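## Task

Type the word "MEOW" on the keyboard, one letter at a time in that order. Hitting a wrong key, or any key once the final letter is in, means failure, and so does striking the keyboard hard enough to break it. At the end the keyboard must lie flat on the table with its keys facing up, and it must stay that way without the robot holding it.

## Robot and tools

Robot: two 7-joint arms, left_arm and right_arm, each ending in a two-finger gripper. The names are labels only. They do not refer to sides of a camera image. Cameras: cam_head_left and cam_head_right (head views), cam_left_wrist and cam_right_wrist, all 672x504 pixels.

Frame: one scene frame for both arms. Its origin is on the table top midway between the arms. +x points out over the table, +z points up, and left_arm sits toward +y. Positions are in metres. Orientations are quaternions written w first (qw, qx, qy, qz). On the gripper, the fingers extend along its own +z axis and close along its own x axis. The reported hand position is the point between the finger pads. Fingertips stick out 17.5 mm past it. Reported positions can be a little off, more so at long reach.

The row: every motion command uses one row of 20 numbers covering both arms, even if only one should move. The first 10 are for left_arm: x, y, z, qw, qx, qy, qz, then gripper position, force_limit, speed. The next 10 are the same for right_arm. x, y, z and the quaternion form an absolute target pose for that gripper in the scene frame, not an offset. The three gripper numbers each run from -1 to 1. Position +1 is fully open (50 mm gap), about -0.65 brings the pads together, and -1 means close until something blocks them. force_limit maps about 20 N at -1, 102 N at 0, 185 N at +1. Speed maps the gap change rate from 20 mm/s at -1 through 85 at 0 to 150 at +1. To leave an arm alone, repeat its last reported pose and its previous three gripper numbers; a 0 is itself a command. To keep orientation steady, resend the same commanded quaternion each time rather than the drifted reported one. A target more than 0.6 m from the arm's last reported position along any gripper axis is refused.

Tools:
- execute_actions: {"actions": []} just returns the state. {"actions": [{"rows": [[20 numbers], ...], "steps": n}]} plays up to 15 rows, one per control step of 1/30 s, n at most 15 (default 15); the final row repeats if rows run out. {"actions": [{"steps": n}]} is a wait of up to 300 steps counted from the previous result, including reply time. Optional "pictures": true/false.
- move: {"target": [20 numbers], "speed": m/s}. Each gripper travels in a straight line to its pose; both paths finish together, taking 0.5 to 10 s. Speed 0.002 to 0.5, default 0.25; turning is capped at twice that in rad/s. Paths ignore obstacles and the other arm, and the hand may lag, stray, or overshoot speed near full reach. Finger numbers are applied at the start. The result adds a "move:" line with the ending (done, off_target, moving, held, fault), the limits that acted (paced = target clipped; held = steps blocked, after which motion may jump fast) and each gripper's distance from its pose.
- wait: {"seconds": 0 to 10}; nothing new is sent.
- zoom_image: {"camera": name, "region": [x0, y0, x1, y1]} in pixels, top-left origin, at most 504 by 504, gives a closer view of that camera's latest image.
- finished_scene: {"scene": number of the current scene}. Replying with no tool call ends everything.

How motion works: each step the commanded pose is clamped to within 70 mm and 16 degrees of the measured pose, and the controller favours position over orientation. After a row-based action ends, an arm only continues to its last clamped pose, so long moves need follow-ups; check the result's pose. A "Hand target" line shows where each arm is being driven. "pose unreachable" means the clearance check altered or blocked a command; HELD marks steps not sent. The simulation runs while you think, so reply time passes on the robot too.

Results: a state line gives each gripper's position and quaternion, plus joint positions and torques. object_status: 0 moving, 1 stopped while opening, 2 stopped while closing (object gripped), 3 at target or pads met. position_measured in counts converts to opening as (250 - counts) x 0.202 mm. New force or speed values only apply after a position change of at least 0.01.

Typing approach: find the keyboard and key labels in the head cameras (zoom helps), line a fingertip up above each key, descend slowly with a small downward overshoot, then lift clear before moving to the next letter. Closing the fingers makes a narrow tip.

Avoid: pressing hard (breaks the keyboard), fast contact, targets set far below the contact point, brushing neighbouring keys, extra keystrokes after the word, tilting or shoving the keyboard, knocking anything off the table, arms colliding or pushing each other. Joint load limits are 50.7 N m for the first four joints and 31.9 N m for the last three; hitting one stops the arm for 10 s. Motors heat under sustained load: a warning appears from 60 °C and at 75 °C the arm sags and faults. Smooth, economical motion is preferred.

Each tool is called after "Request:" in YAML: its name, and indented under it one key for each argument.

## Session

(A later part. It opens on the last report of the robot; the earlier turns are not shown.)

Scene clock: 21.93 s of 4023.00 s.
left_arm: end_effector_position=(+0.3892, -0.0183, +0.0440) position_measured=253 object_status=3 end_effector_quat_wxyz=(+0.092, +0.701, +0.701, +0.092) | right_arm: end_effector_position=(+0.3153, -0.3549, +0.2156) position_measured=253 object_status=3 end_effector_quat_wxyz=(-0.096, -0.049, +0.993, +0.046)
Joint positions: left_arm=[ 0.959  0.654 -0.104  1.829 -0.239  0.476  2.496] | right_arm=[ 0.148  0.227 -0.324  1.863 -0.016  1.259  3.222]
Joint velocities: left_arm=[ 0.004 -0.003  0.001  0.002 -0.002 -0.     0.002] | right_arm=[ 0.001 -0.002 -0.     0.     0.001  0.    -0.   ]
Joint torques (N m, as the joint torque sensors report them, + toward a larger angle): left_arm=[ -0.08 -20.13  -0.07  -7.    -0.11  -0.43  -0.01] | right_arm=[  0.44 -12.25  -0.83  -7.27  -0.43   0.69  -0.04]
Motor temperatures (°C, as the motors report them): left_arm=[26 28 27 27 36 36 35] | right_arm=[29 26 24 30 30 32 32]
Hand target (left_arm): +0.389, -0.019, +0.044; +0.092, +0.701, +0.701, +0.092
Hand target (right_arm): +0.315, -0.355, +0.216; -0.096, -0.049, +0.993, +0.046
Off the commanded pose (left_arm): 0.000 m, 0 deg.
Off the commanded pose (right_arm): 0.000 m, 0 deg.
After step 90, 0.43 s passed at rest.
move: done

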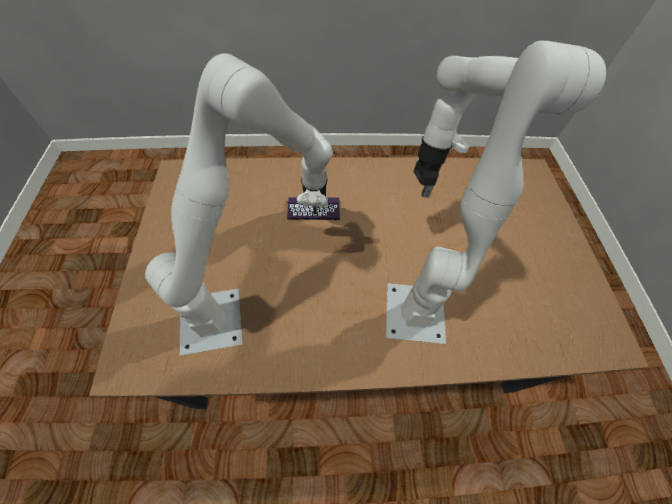

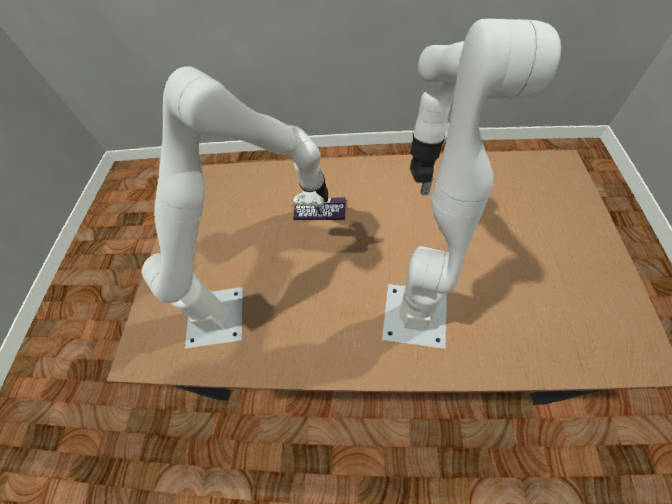

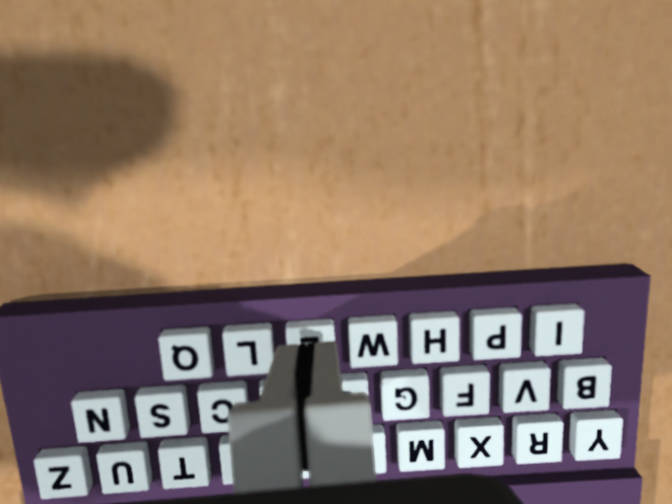

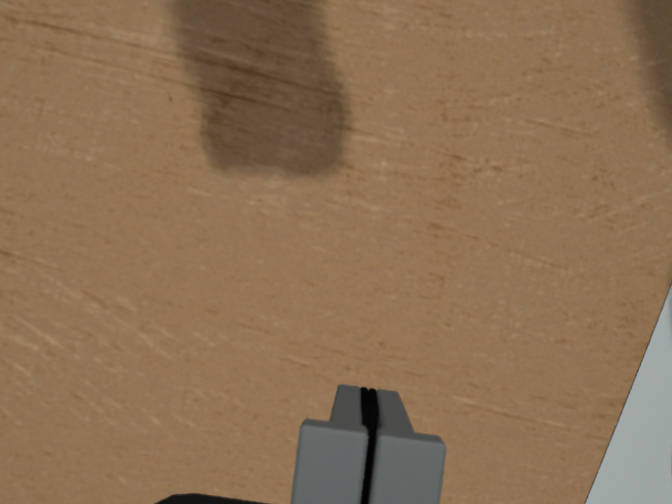

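Shift y +1mm, press, lift, check via display, go over O.

Request:
move:
  target: [0.389,-0.0175,0.0335,0.092,0.701,0.701,0.092,-1,0,0,0.3153,-0.3549,0.2156,-0.096,-0.049,0.993,0.046,-1,0,0]
  speed: 0.007

Request:
move:
  target: [0.389,-0.0175,0.045,0.092,0.701,0.701,0.092,-1,0,0,0.3153,-0.3549,0.2156,-0.096,-0.049,0.993,0.046,-1,0,0]
  speed: 0.05

Request:
move:
  target: [0.43,-0.035,0.046,0.092,0.701,0.701,0.092,-1,0,0,0.3153,-0.3549,0.2156,-0.096,-0.049,0.993,0.046,-1,0,0]
  speed: 0.06

Request:
move:
  target: [0.407,-0.009,0.044,0.092,0.701,0.701,0.092,-1,0,0,0.3153,-0.3549,0.2156,-0.096,-0.049,0.993,0.046,-1,0,0]
  speed: 0.05

Scene clock: 29.80 s of 4023.00 s.
left_arm: end_effector_position=(+0.3890, -0.0177, +0.0338) position_measured=253 object_status=3 end_effector_quat_wxyz=(+0.092, +0.701, +0.701, +0.092) | right_arm: end_effector_position=(+0.3153, -0.3549, +0.2156) position_measured=253 object_status=3 end_effector_quat_wxyz=(-0.096, -0.049, +0.993, +0.046)
Joint positions: left_arm=[ 0.961  0.673 -0.109  1.838 -0.241  0.447  2.501] | right_arm=[ 0.148  0.227 -0.324  1.863 -0.016  1.259  3.222]
Joint velocities: left_arm=[ 0.     0.001 -0.001  0.     0.001 -0.     0.001] | right_arm=[-0.    -0.001 -0.    -0.     0.001 -0.     0.   ]
Joint torques (N m, as the joint torque sensors report them, + toward a larger angle): left_arm=[ -0.38 -20.23  -0.36  -6.39  -0.21  -0.51  -0.08] | right_arm=[  0.39 -12.1   -0.64  -7.26  -0.41   0.73   0.06]
Motor temperatures (°C, as the motors report them): left_arm=[26 28 27 27 36 36 35] | right_arm=[29 26 24 30 30 32 32]
Hand target (left_arm): +0.389, -0.017, +0.034; +0.092, +0.701, +0.701, +0.092
Hand target (right_arm): +0.315, -0.355, +0.216; -0.096, -0.049, +0.993, +0.046
Off the commanded pose (left_arm): 0.000 m, 0 deg.
Off the commanded pose (right_arm): 0.000 m, 0 deg.
After step 90, 3.13 s passed at rest.
move: done

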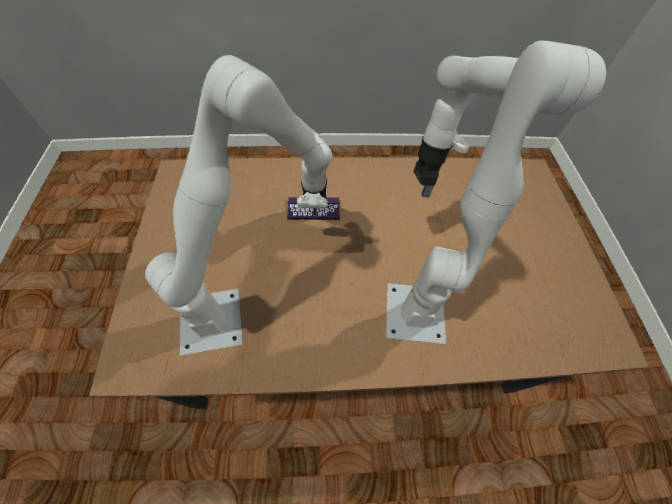

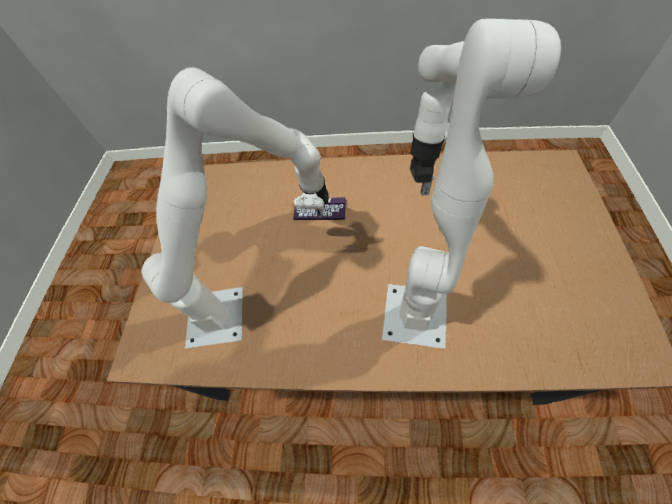

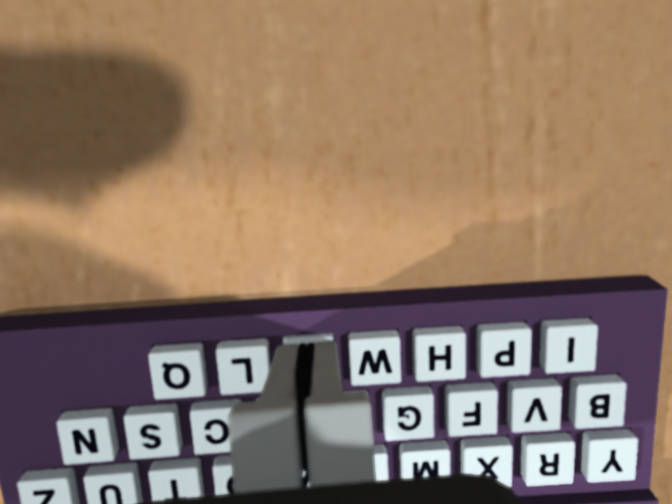

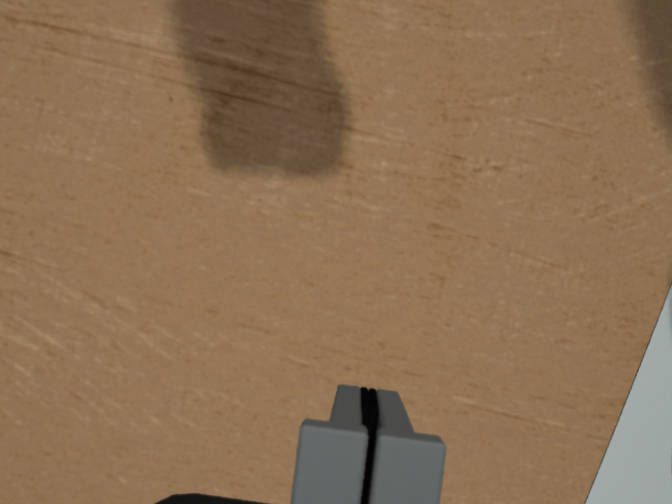

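Scene clock: 30.50 s of 4023.00 s.
left_arm: end_effector_position=(+0.3889, -0.0176, +0.0449) position_measured=253 object_status=3 end_effector_quat_wxyz=(+0.092, +0.701, +0.701, +0.092) | right_arm: end_effector_position=(+0.3153, -0.3549, +0.2156) position_measured=253 object_status=3 end_effector_quat_wxyz=(-0.096, -0.049, +0.993, +0.046)
Joint positions: left_arm=[ 0.957  0.651 -0.103  1.831 -0.239  0.476  2.494] | right_arm=[ 0.148  0.227 -0.324  1.863 -0.016  1.259  3.222]
Joint velocities: left_arm=[-0.001 -0.002 -0.     0.001 -0.     0.001 -0.   ] | right_arm=[-0.001  0.001  0.     0.001 -0.001  0.    -0.001]
Joint torques (N m, as the joint torque sensors report them, + toward a larger angle): left_arm=[  0.14 -20.09  -0.12  -6.92  -0.26  -0.44  -0.04] | right_arm=[  0.21 -12.08  -0.82  -7.27  -0.32   0.64  -0.03]
Motor temperatures (°C, as the motors report them): left_arm=[26 28 27 27 36 36 35] | right_arm=[29 26 24 30 30 32 32]
Hand target (left_arm): +0.389, -0.018, +0.045; +0.092, +0.701, +0.701, +0.092
Hand target (right_arm): +0.315, -0.355, +0.216; -0.096, -0.049, +0.993, +0.046
Off the commanded pose (left_arm): 0.000 m, 0 deg.
Off the commanded pose (right_arm): 0.000 m, 0 deg.
move: done

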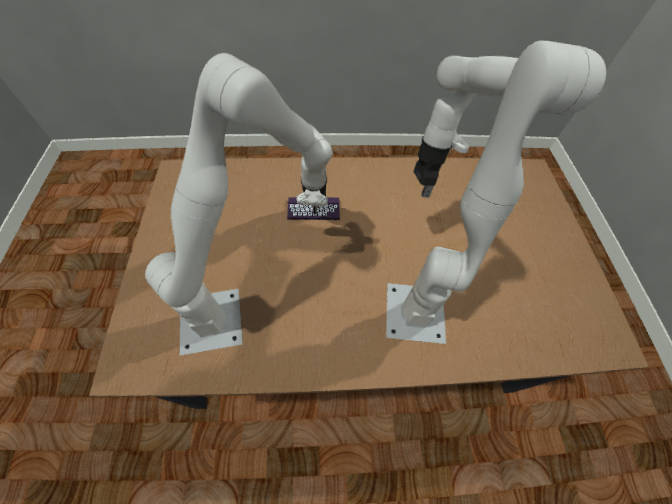

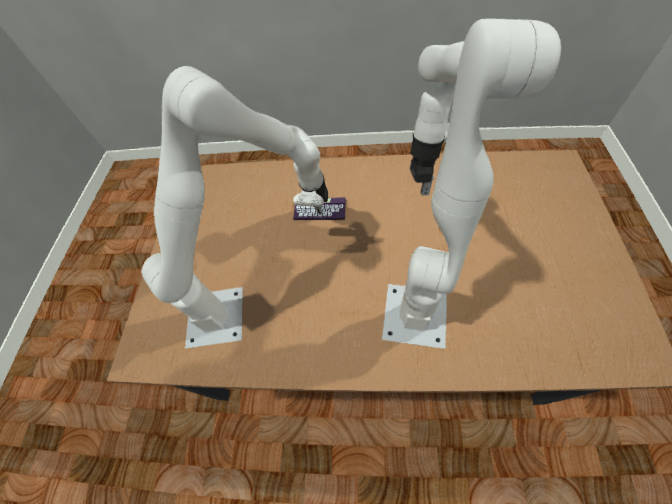

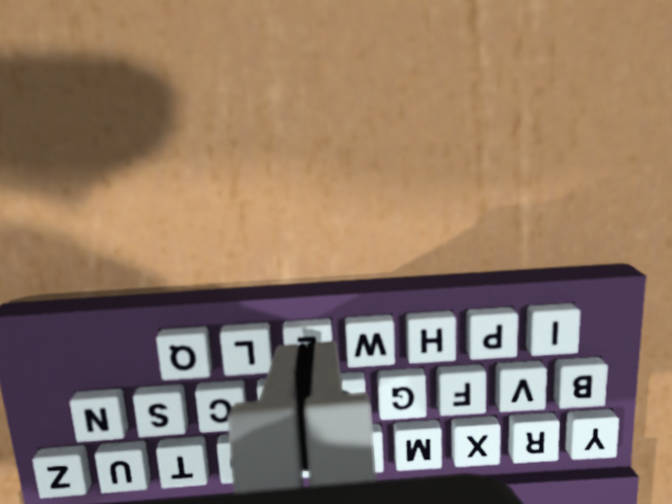

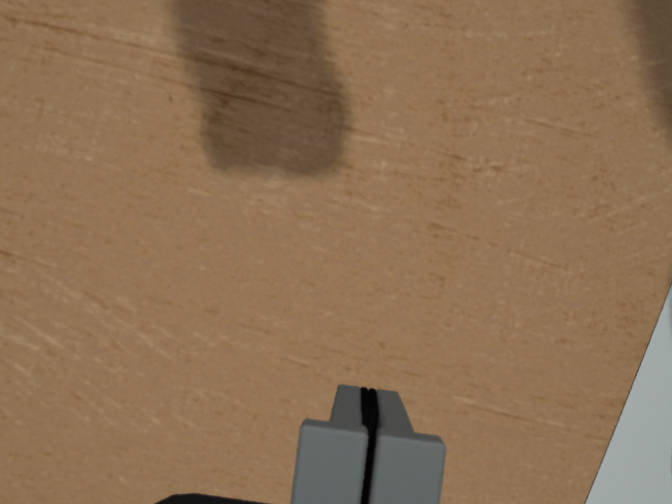

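Scene clock: 31.57 s of 4023.00 s.
left_arm: end_effector_position=(+0.4299, -0.0351, +0.0461) position_measured=253 object_status=3 end_effector_quat_wxyz=(+0.092, +0.701, +0.701, +0.092) | right_arm: end_effector_position=(+0.3153, -0.3549, +0.2156) position_measured=253 object_status=3 end_effector_quat_wxyz=(-0.096, -0.049, +0.993, +0.046)
Joint positions: left_arm=[ 0.904  0.713 -0.071  1.681 -0.226  0.557  2.444] | right_arm=[ 0.148  0.227 -0.324  1.863 -0.016  1.259  3.222]
Joint velocities: left_arm=[-0.003  0.004 -0.    -0.002  0.001  0.002 -0.001] | right_arm=[-0.001  0.001 -0.    -0.    -0.     0.    -0.   ]
Joint torques (N m, as the joint torque sensors report them, + toward a larger angle): left_arm=[  0.3  -21.86  -0.12  -7.61  -0.38  -0.39   0.1 ] | right_arm=[  0.32 -12.36  -0.76  -7.08  -0.34   0.67   0.07]
Motor temperatures (°C, as the motors report them): left_arm=[26 28 27 27 36 36 35] | right_arm=[29 26 24 30 30 32 32]
Hand target (left_arm): +0.430, -0.035, +0.046; +0.092, +0.701, +0.701, +0.092
Hand target (right_arm): +0.315, -0.355, +0.216; -0.096, -0.049, +0.993, +0.046
Off the commanded pose (left_arm): 0.000 m, 0 deg.
Off the commanded pose (right_arm): 0.000 m, 0 deg.
move: done

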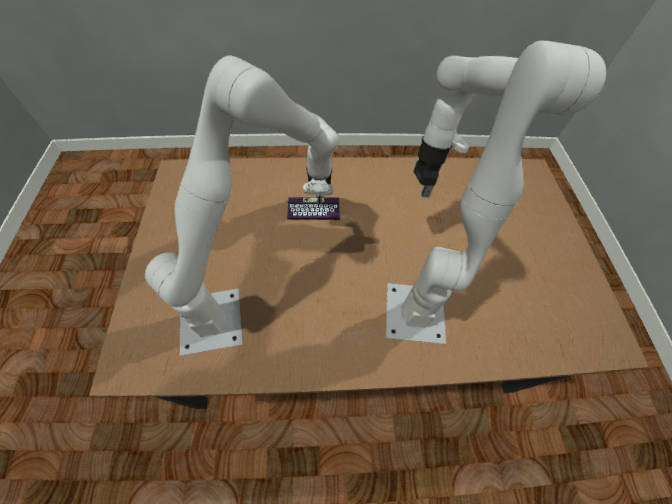

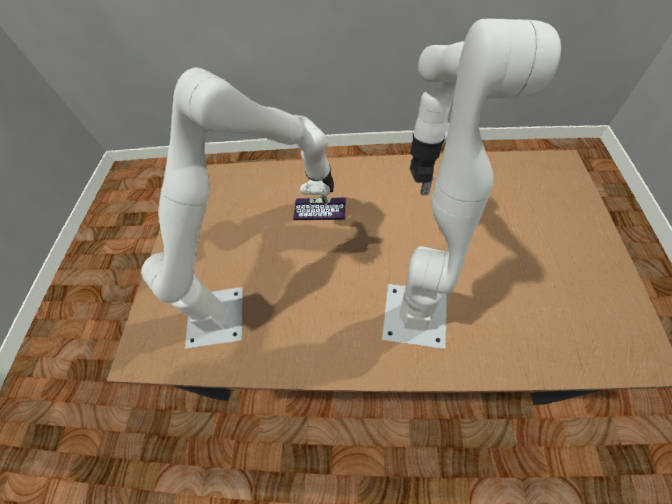

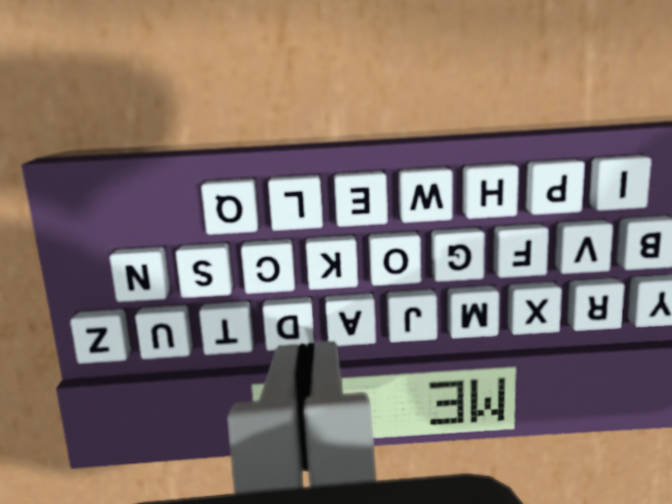

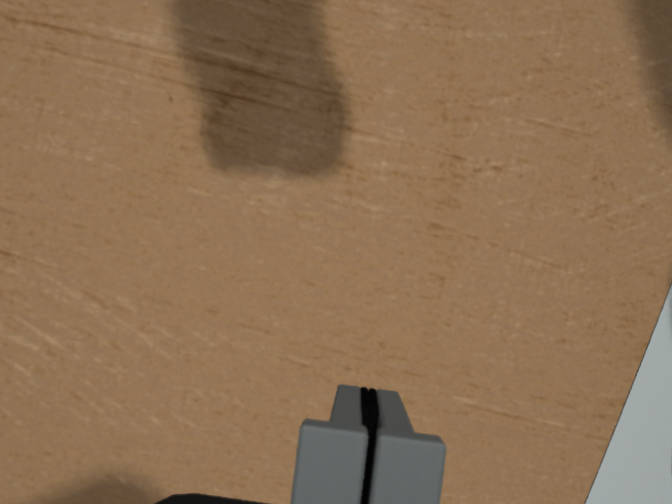

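Scene clock: 32.57 s of 4023.00 s.
left_arm: end_effector_position=(+0.4069, -0.0089, +0.0439) position_measured=253 object_status=3 end_effector_quat_wxyz=(+0.092, +0.701, +0.701, +0.092) | right_arm: end_effector_position=(+0.3153, -0.3549, +0.2156) position_measured=253 object_status=3 end_effector_quat_wxyz=(-0.096, -0.049, +0.993, +0.046)
Joint positions: left_arm=[ 0.907  0.663 -0.089  1.807 -0.237  0.481  2.452] | right_arm=[ 0.148  0.227 -0.324  1.863 -0.016  1.259  3.222]
Joint velocities: left_arm=[ 0.001 -0.003  0.     0.003  0.    -0.002 -0.   ] | right_arm=[-0.001 -0.    -0.     0.001 -0.001 -0.    -0.   ]
Joint torques (N m, as the joint torque sensors report them, + toward a larger angle): left_arm=[ -0.03 -20.24  -0.02  -7.27  -0.11  -0.27   0.06] | right_arm=[  0.28 -12.3   -0.89  -7.38  -0.39   0.51  -0.03]
Motor temperatures (°C, as the motors report them): left_arm=[26 28 27 27 36 36 35] | right_arm=[29 26 24 30 30 32 32]
Hand target (left_arm): +0.407, -0.009, +0.044; +0.092, +0.701, +0.701, +0.092
Hand target (right_arm): +0.315, -0.355, +0.216; -0.096, -0.049, +0.993, +0.046
Off the commanded pose (left_arm): 0.000 m, 0 deg.
Off the commanded pose (right_arm): 0.000 m, 0 deg.
move: done

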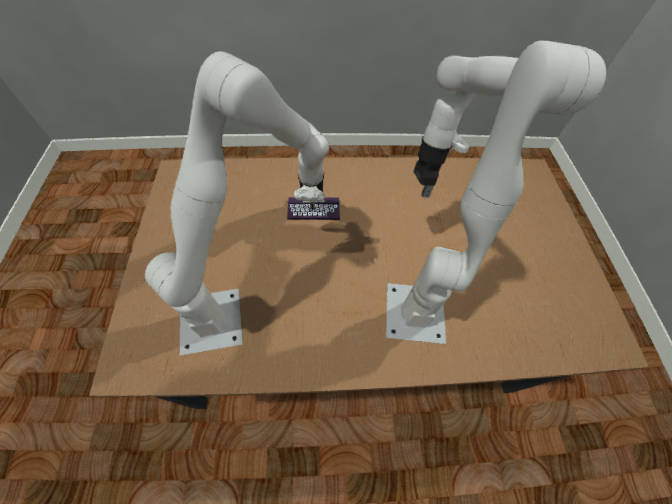

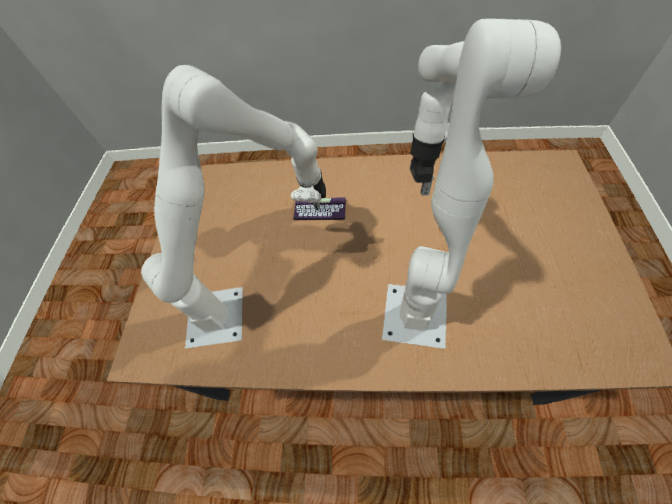

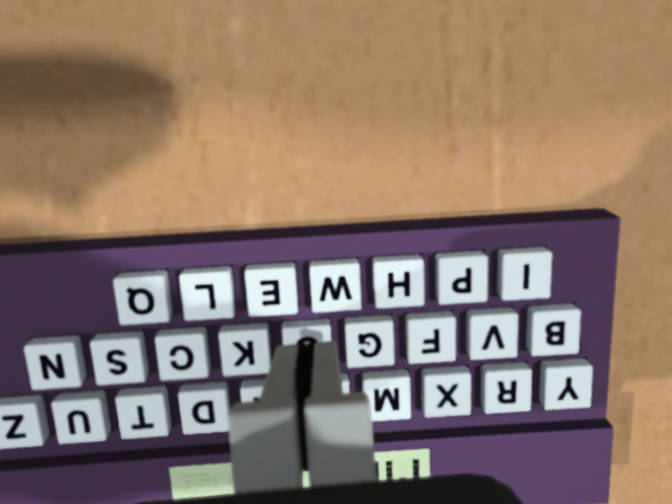

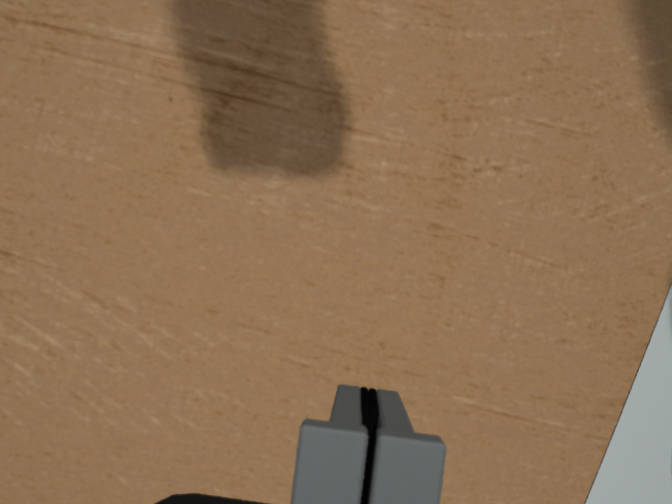

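Request:
move:
  target: [0.407,-0.009,0.0332,0.092,0.701,0.701,0.092,-1,0,0,0.3153,-0.3549,0.2156,-0.096,-0.049,0.993,0.046,-1,0,0]
  speed: 0.007

Request:
move:
  target: [0.407,-0.009,0.045,0.092,0.701,0.701,0.092,-1,0,0,0.3153,-0.3549,0.2156,-0.096,-0.049,0.993,0.046,-1,0,0]
  speed: 0.05

Request:
move:
  target: [0.43,-0.045,0.046,0.092,0.701,0.701,0.092,-1,0,0,0.3153,-0.3549,0.2156,-0.096,-0.049,0.993,0.046,-1,0,0]
  speed: 0.06

Request:
move:
  target: [0.3893,0.0002,0.044,0.092,0.701,0.701,0.092,-1,0,0,0.3153,-0.3549,0.2156,-0.096,-0.049,0.993,0.046,-1,0,0]
  speed: 0.06

Scene clock: 39.67 s of 4023.00 s.
left_arm: end_effector_position=(+0.4071, -0.0090, +0.0336) position_measured=253 object_status=3 end_effector_quat_wxyz=(+0.092, +0.701, +0.701, +0.092) | right_arm: end_effector_position=(+0.3153, -0.3549, +0.2156) position_measured=253 object_status=3 end_effector_quat_wxyz=(-0.096, -0.049, +0.993, +0.046)
Joint positions: left_arm=[ 0.91   0.683 -0.094  1.814 -0.239  0.454  2.458] | right_arm=[ 0.148  0.227 -0.324  1.863 -0.016  1.259  3.222]
Joint velocities: left_arm=[ 0.     0.    -0.    -0.001  0.001 -0.001  0.   ] | right_arm=[ 0. -0. -0.  0. -0.  0.  0.]
Joint torques (N m, as the joint torque sensors report them, + toward a larger angle): left_arm=[ -0.22 -20.11  -0.1   -7.03  -0.28  -0.75   0.14] | right_arm=[  0.45 -12.04  -0.73  -7.24  -0.33   0.69  -0.05]
Motor temperatures (°C, as the motors report them): left_arm=[26 28 27 27 36 36 35] | right_arm=[29 26 24 30 30 32 32]
Hand target (left_arm): +0.407, -0.009, +0.033; +0.092, +0.701, +0.701, +0.092
Hand target (right_arm): +0.315, -0.355, +0.216; -0.096, -0.049, +0.993, +0.046
Off the commanded pose (left_arm): 0.000 m, 0 deg.
Off the commanded pose (right_arm): 0.000 m, 0 deg.
After step 90, 2.33 s passed at rest.
move: done

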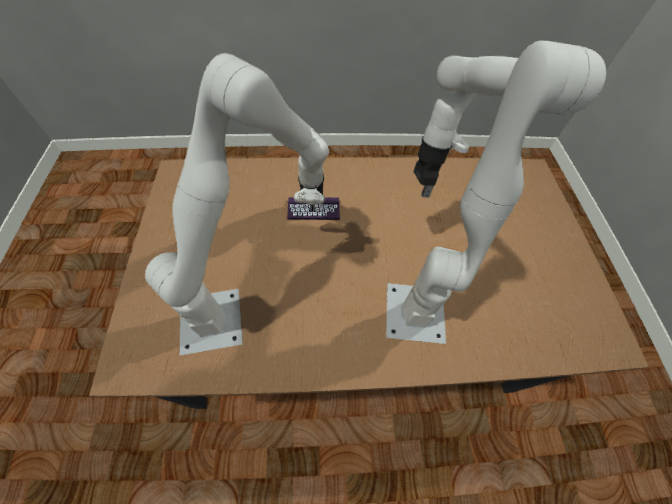

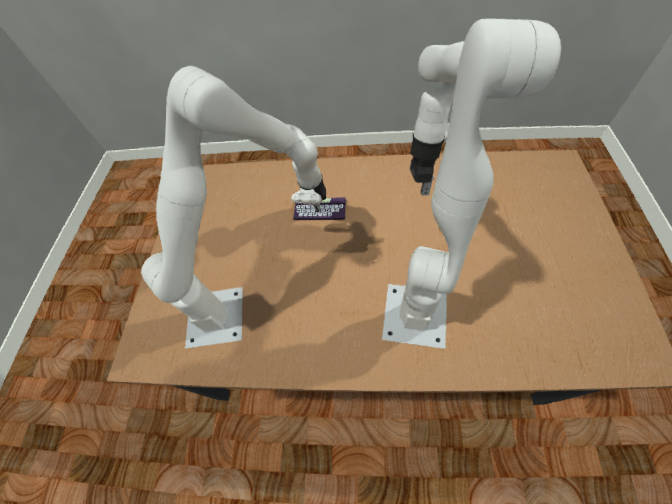

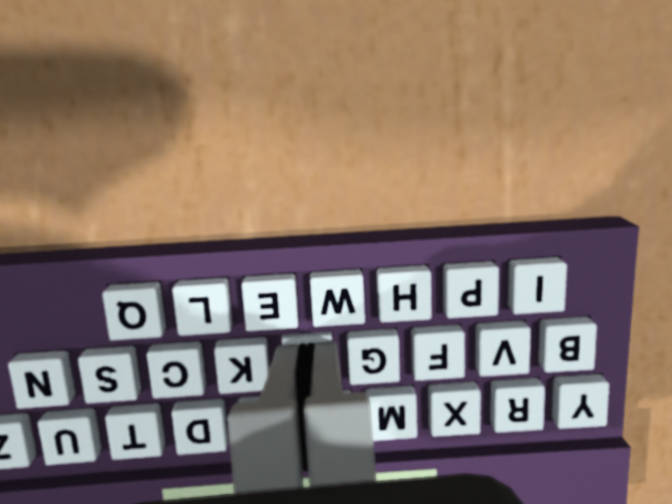

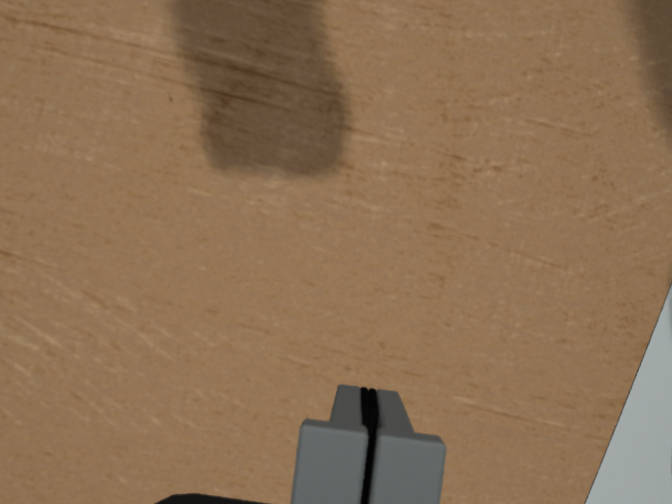

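Scene clock: 40.37 s of 4023.00 s.
left_arm: end_effector_position=(+0.4069, -0.0091, +0.0449) position_measured=253 object_status=3 end_effector_quat_wxyz=(+0.092, +0.701, +0.701, +0.092) | right_arm: end_effector_position=(+0.3153, -0.3549, +0.2156) position_measured=253 object_status=3 end_effector_quat_wxyz=(-0.096, -0.049, +0.993, +0.046)
Joint positions: left_arm=[ 0.906  0.662 -0.088  1.806 -0.236  0.483  2.451] | right_arm=[ 0.148  0.227 -0.324  1.863 -0.016  1.259  3.222]
Joint velocities: left_arm=[-0.001 -0.002 -0.     0.     0.    -0.001 -0.   ] | right_arm=[-0.001 -0.001 -0.     0.001 -0.001  0.     0.   ]
Joint torques (N m, as the joint torque sensors report them, + toward a larger angle): left_arm=[ -0.02 -20.49   0.06  -7.08  -0.02  -0.65  -0.14] | right_arm=[  0.3  -12.29  -0.79  -7.55  -0.2    0.76   0.17]
Motor temperatures (°C, as the motors report them): left_arm=[26 28 27 27 36 36 35] | right_arm=[29 26 24 30 30 32 32]
Hand target (left_arm): +0.407, -0.009, +0.045; +0.092, +0.701, +0.701, +0.092
Hand target (right_arm): +0.315, -0.355, +0.216; -0.096, -0.049, +0.993, +0.046
Off the commanded pose (left_arm): 0.000 m, 0 deg.
Off the commanded pose (right_arm): 0.000 m, 0 deg.
move: done

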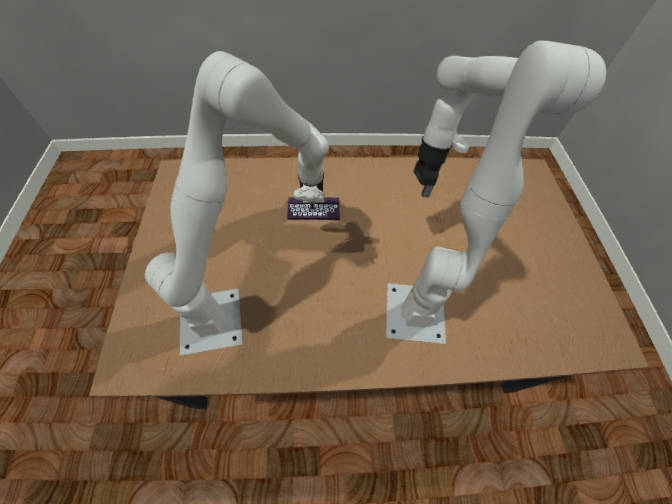

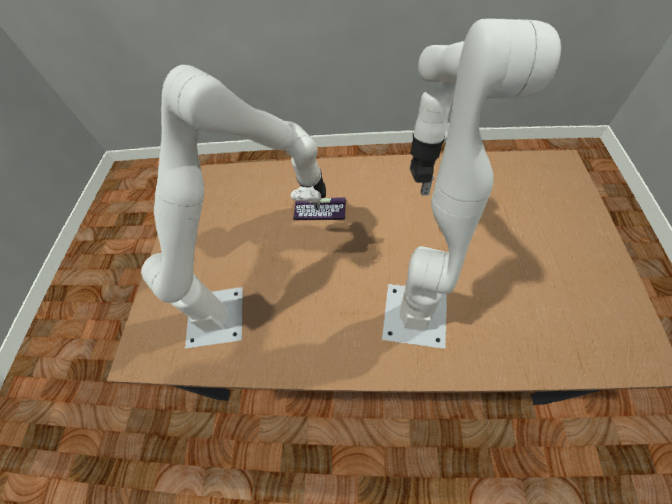

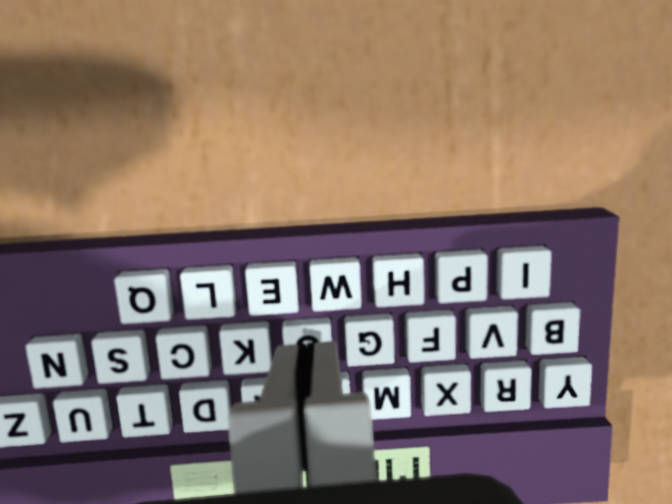

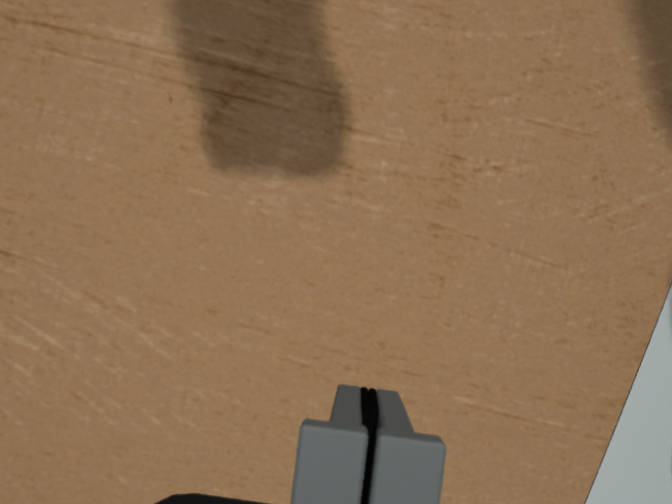

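Scene clock: 41.40 s of 4023.00 s.
left_arm: end_effector_position=(+0.4301, -0.0450, +0.0461) position_measured=253 object_status=3 end_effector_quat_wxyz=(+0.092, +0.701, +0.701, +0.092) | right_arm: end_effector_position=(+0.3153, -0.3549, +0.2156) position_measured=253 object_status=3 end_effector_quat_wxyz=(-0.096, -0.049, +0.993, +0.046)
Joint positions: left_arm=[ 0.919  0.724 -0.072  1.655 -0.224  0.575  2.456] | right_arm=[ 0.148  0.227 -0.324  1.863 -0.016  1.259  3.222]
Joint velocities: left_arm=[ 0.     0.004 -0.    -0.001 -0.     0.001 -0.   ] | right_arm=[ 0.001  0.002 -0.    -0.     0.    -0.     0.   ]
Joint torques (N m, as the joint torque sensors report them, + toward a larger angle): left_arm=[  0.25 -22.54   0.29  -7.63  -0.22  -0.44   0.18] | right_arm=[  0.46 -12.23  -0.42  -7.35  -0.28   0.8    0.01]
Motor temperatures (°C, as the motors report them): left_arm=[26 28 27 27 36 36 35] | right_arm=[29 26 24 30 30 32 32]
Hand target (left_arm): +0.430, -0.045, +0.046; +0.092, +0.701, +0.701, +0.092
Hand target (right_arm): +0.315, -0.355, +0.216; -0.096, -0.049, +0.993, +0.046
Off the commanded pose (left_arm): 0.000 m, 0 deg.
Off the commanded pose (right_arm): 0.000 m, 0 deg.
move: done

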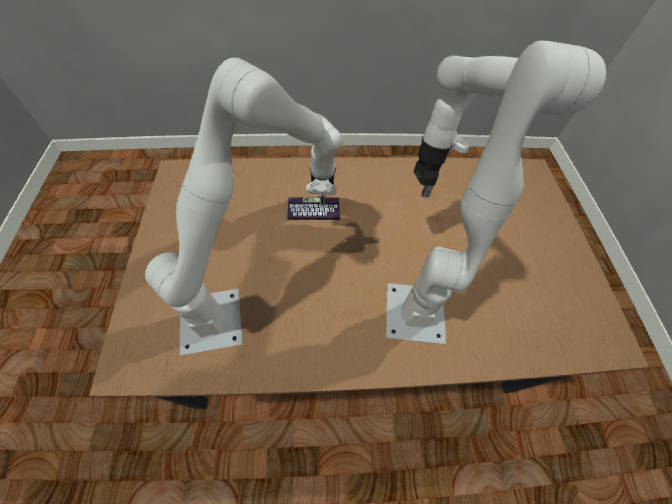

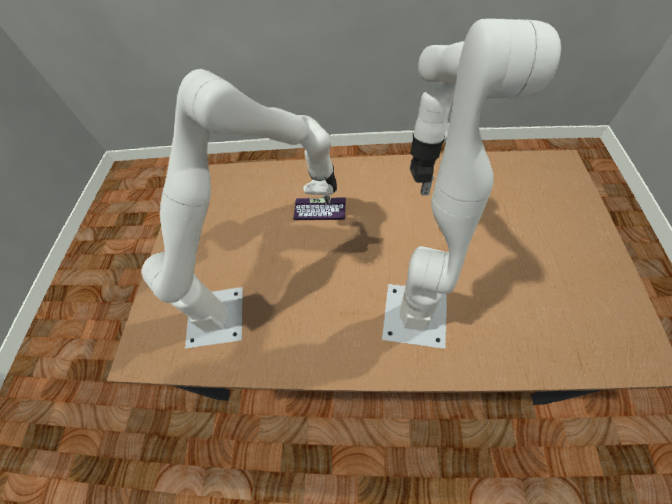

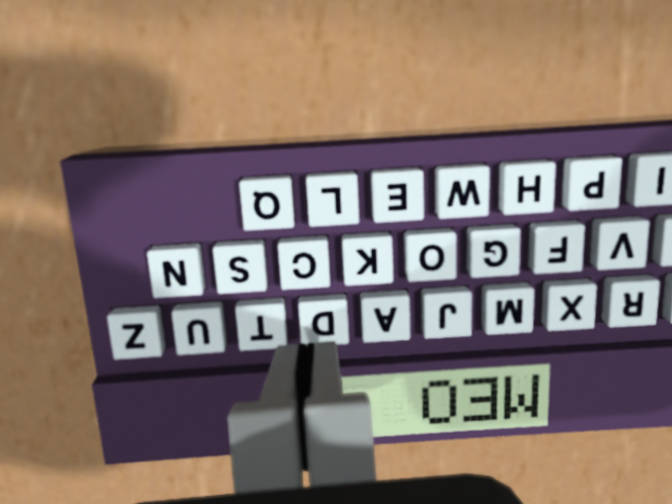

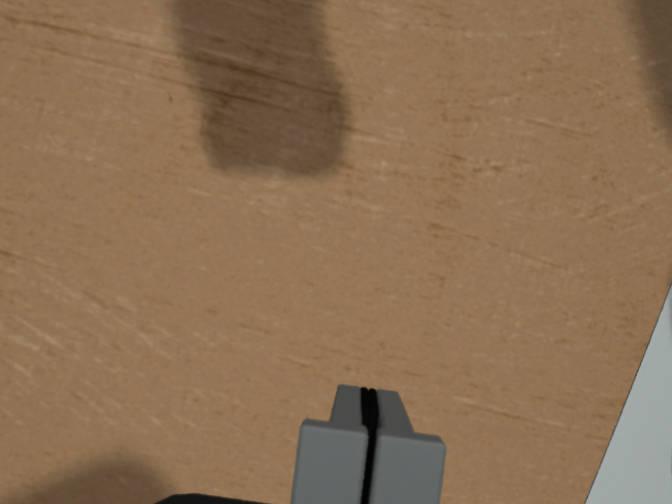

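Scene clock: 42.73 s of 4023.00 s.
left_arm: end_effector_position=(+0.3892, +0.0003, +0.0440) position_measured=253 object_status=3 end_effector_quat_wxyz=(+0.092, +0.701, +0.701, +0.092) | right_arm: end_effector_position=(+0.3153, -0.3549, +0.2156) position_measured=253 object_status=3 end_effector_quat_wxyz=(-0.096, -0.049, +0.993, +0.046)
Joint positions: left_arm=[ 0.928  0.635 -0.103  1.874 -0.244  0.445  2.471] | right_arm=[ 0.148  0.227 -0.324  1.863 -0.016  1.259  3.222]
Joint velocities: left_arm=[ 0.001 -0.005 -0.     0.001  0.    -0.001  0.   ] | right_arm=[ 0.     0.001  0.     0.    -0.     0.     0.001]
Joint torques (N m, as the joint torque sensors report them, + toward a larger angle): left_arm=[  0.04 -19.65  -0.29  -6.9   -0.06  -0.25   0.17] | right_arm=[  0.24 -11.96  -0.91  -7.13  -0.35   0.76  -0.03]
Motor temperatures (°C, as the motors report them): left_arm=[26 28 27 27 36 36 35] | right_arm=[29 26 24 30 30 32 32]
Hand target (left_arm): +0.389, +0.000, +0.044; +0.092, +0.701, +0.701, +0.092
Hand target (right_arm): +0.315, -0.355, +0.216; -0.096, -0.049, +0.993, +0.046
Off the commanded pose (left_arm): 0.000 m, 0 deg.
Off the commanded pose (right_arm): 0.000 m, 0 deg.
move: done

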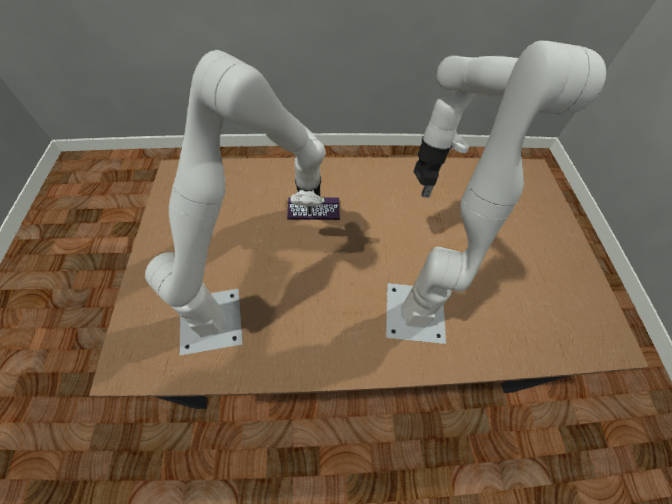

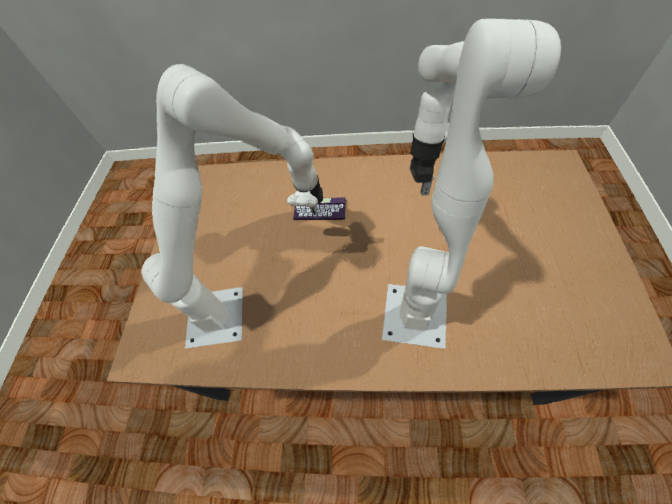

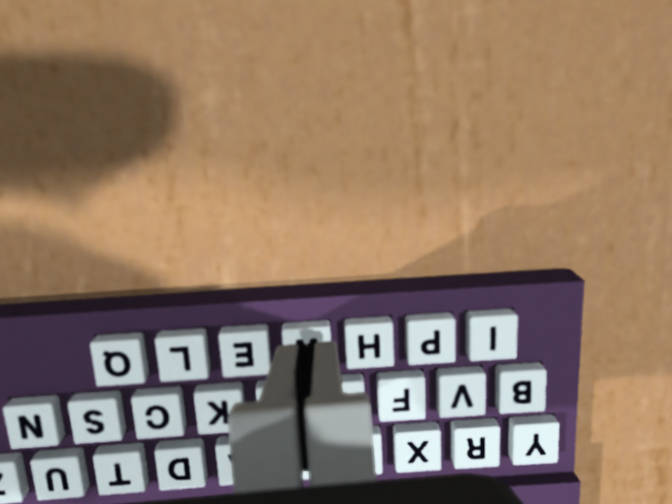

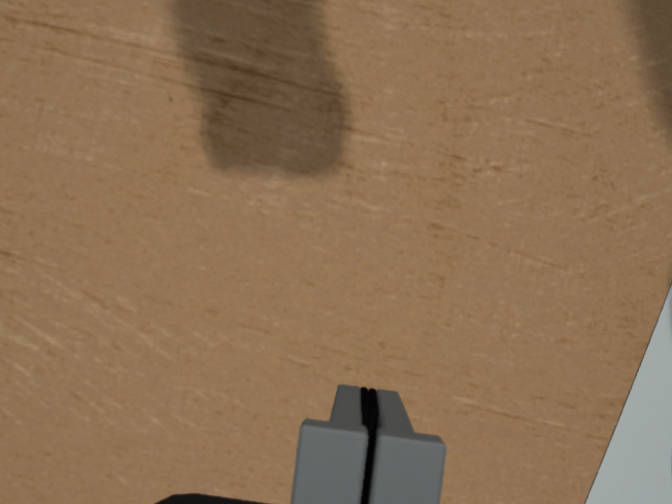

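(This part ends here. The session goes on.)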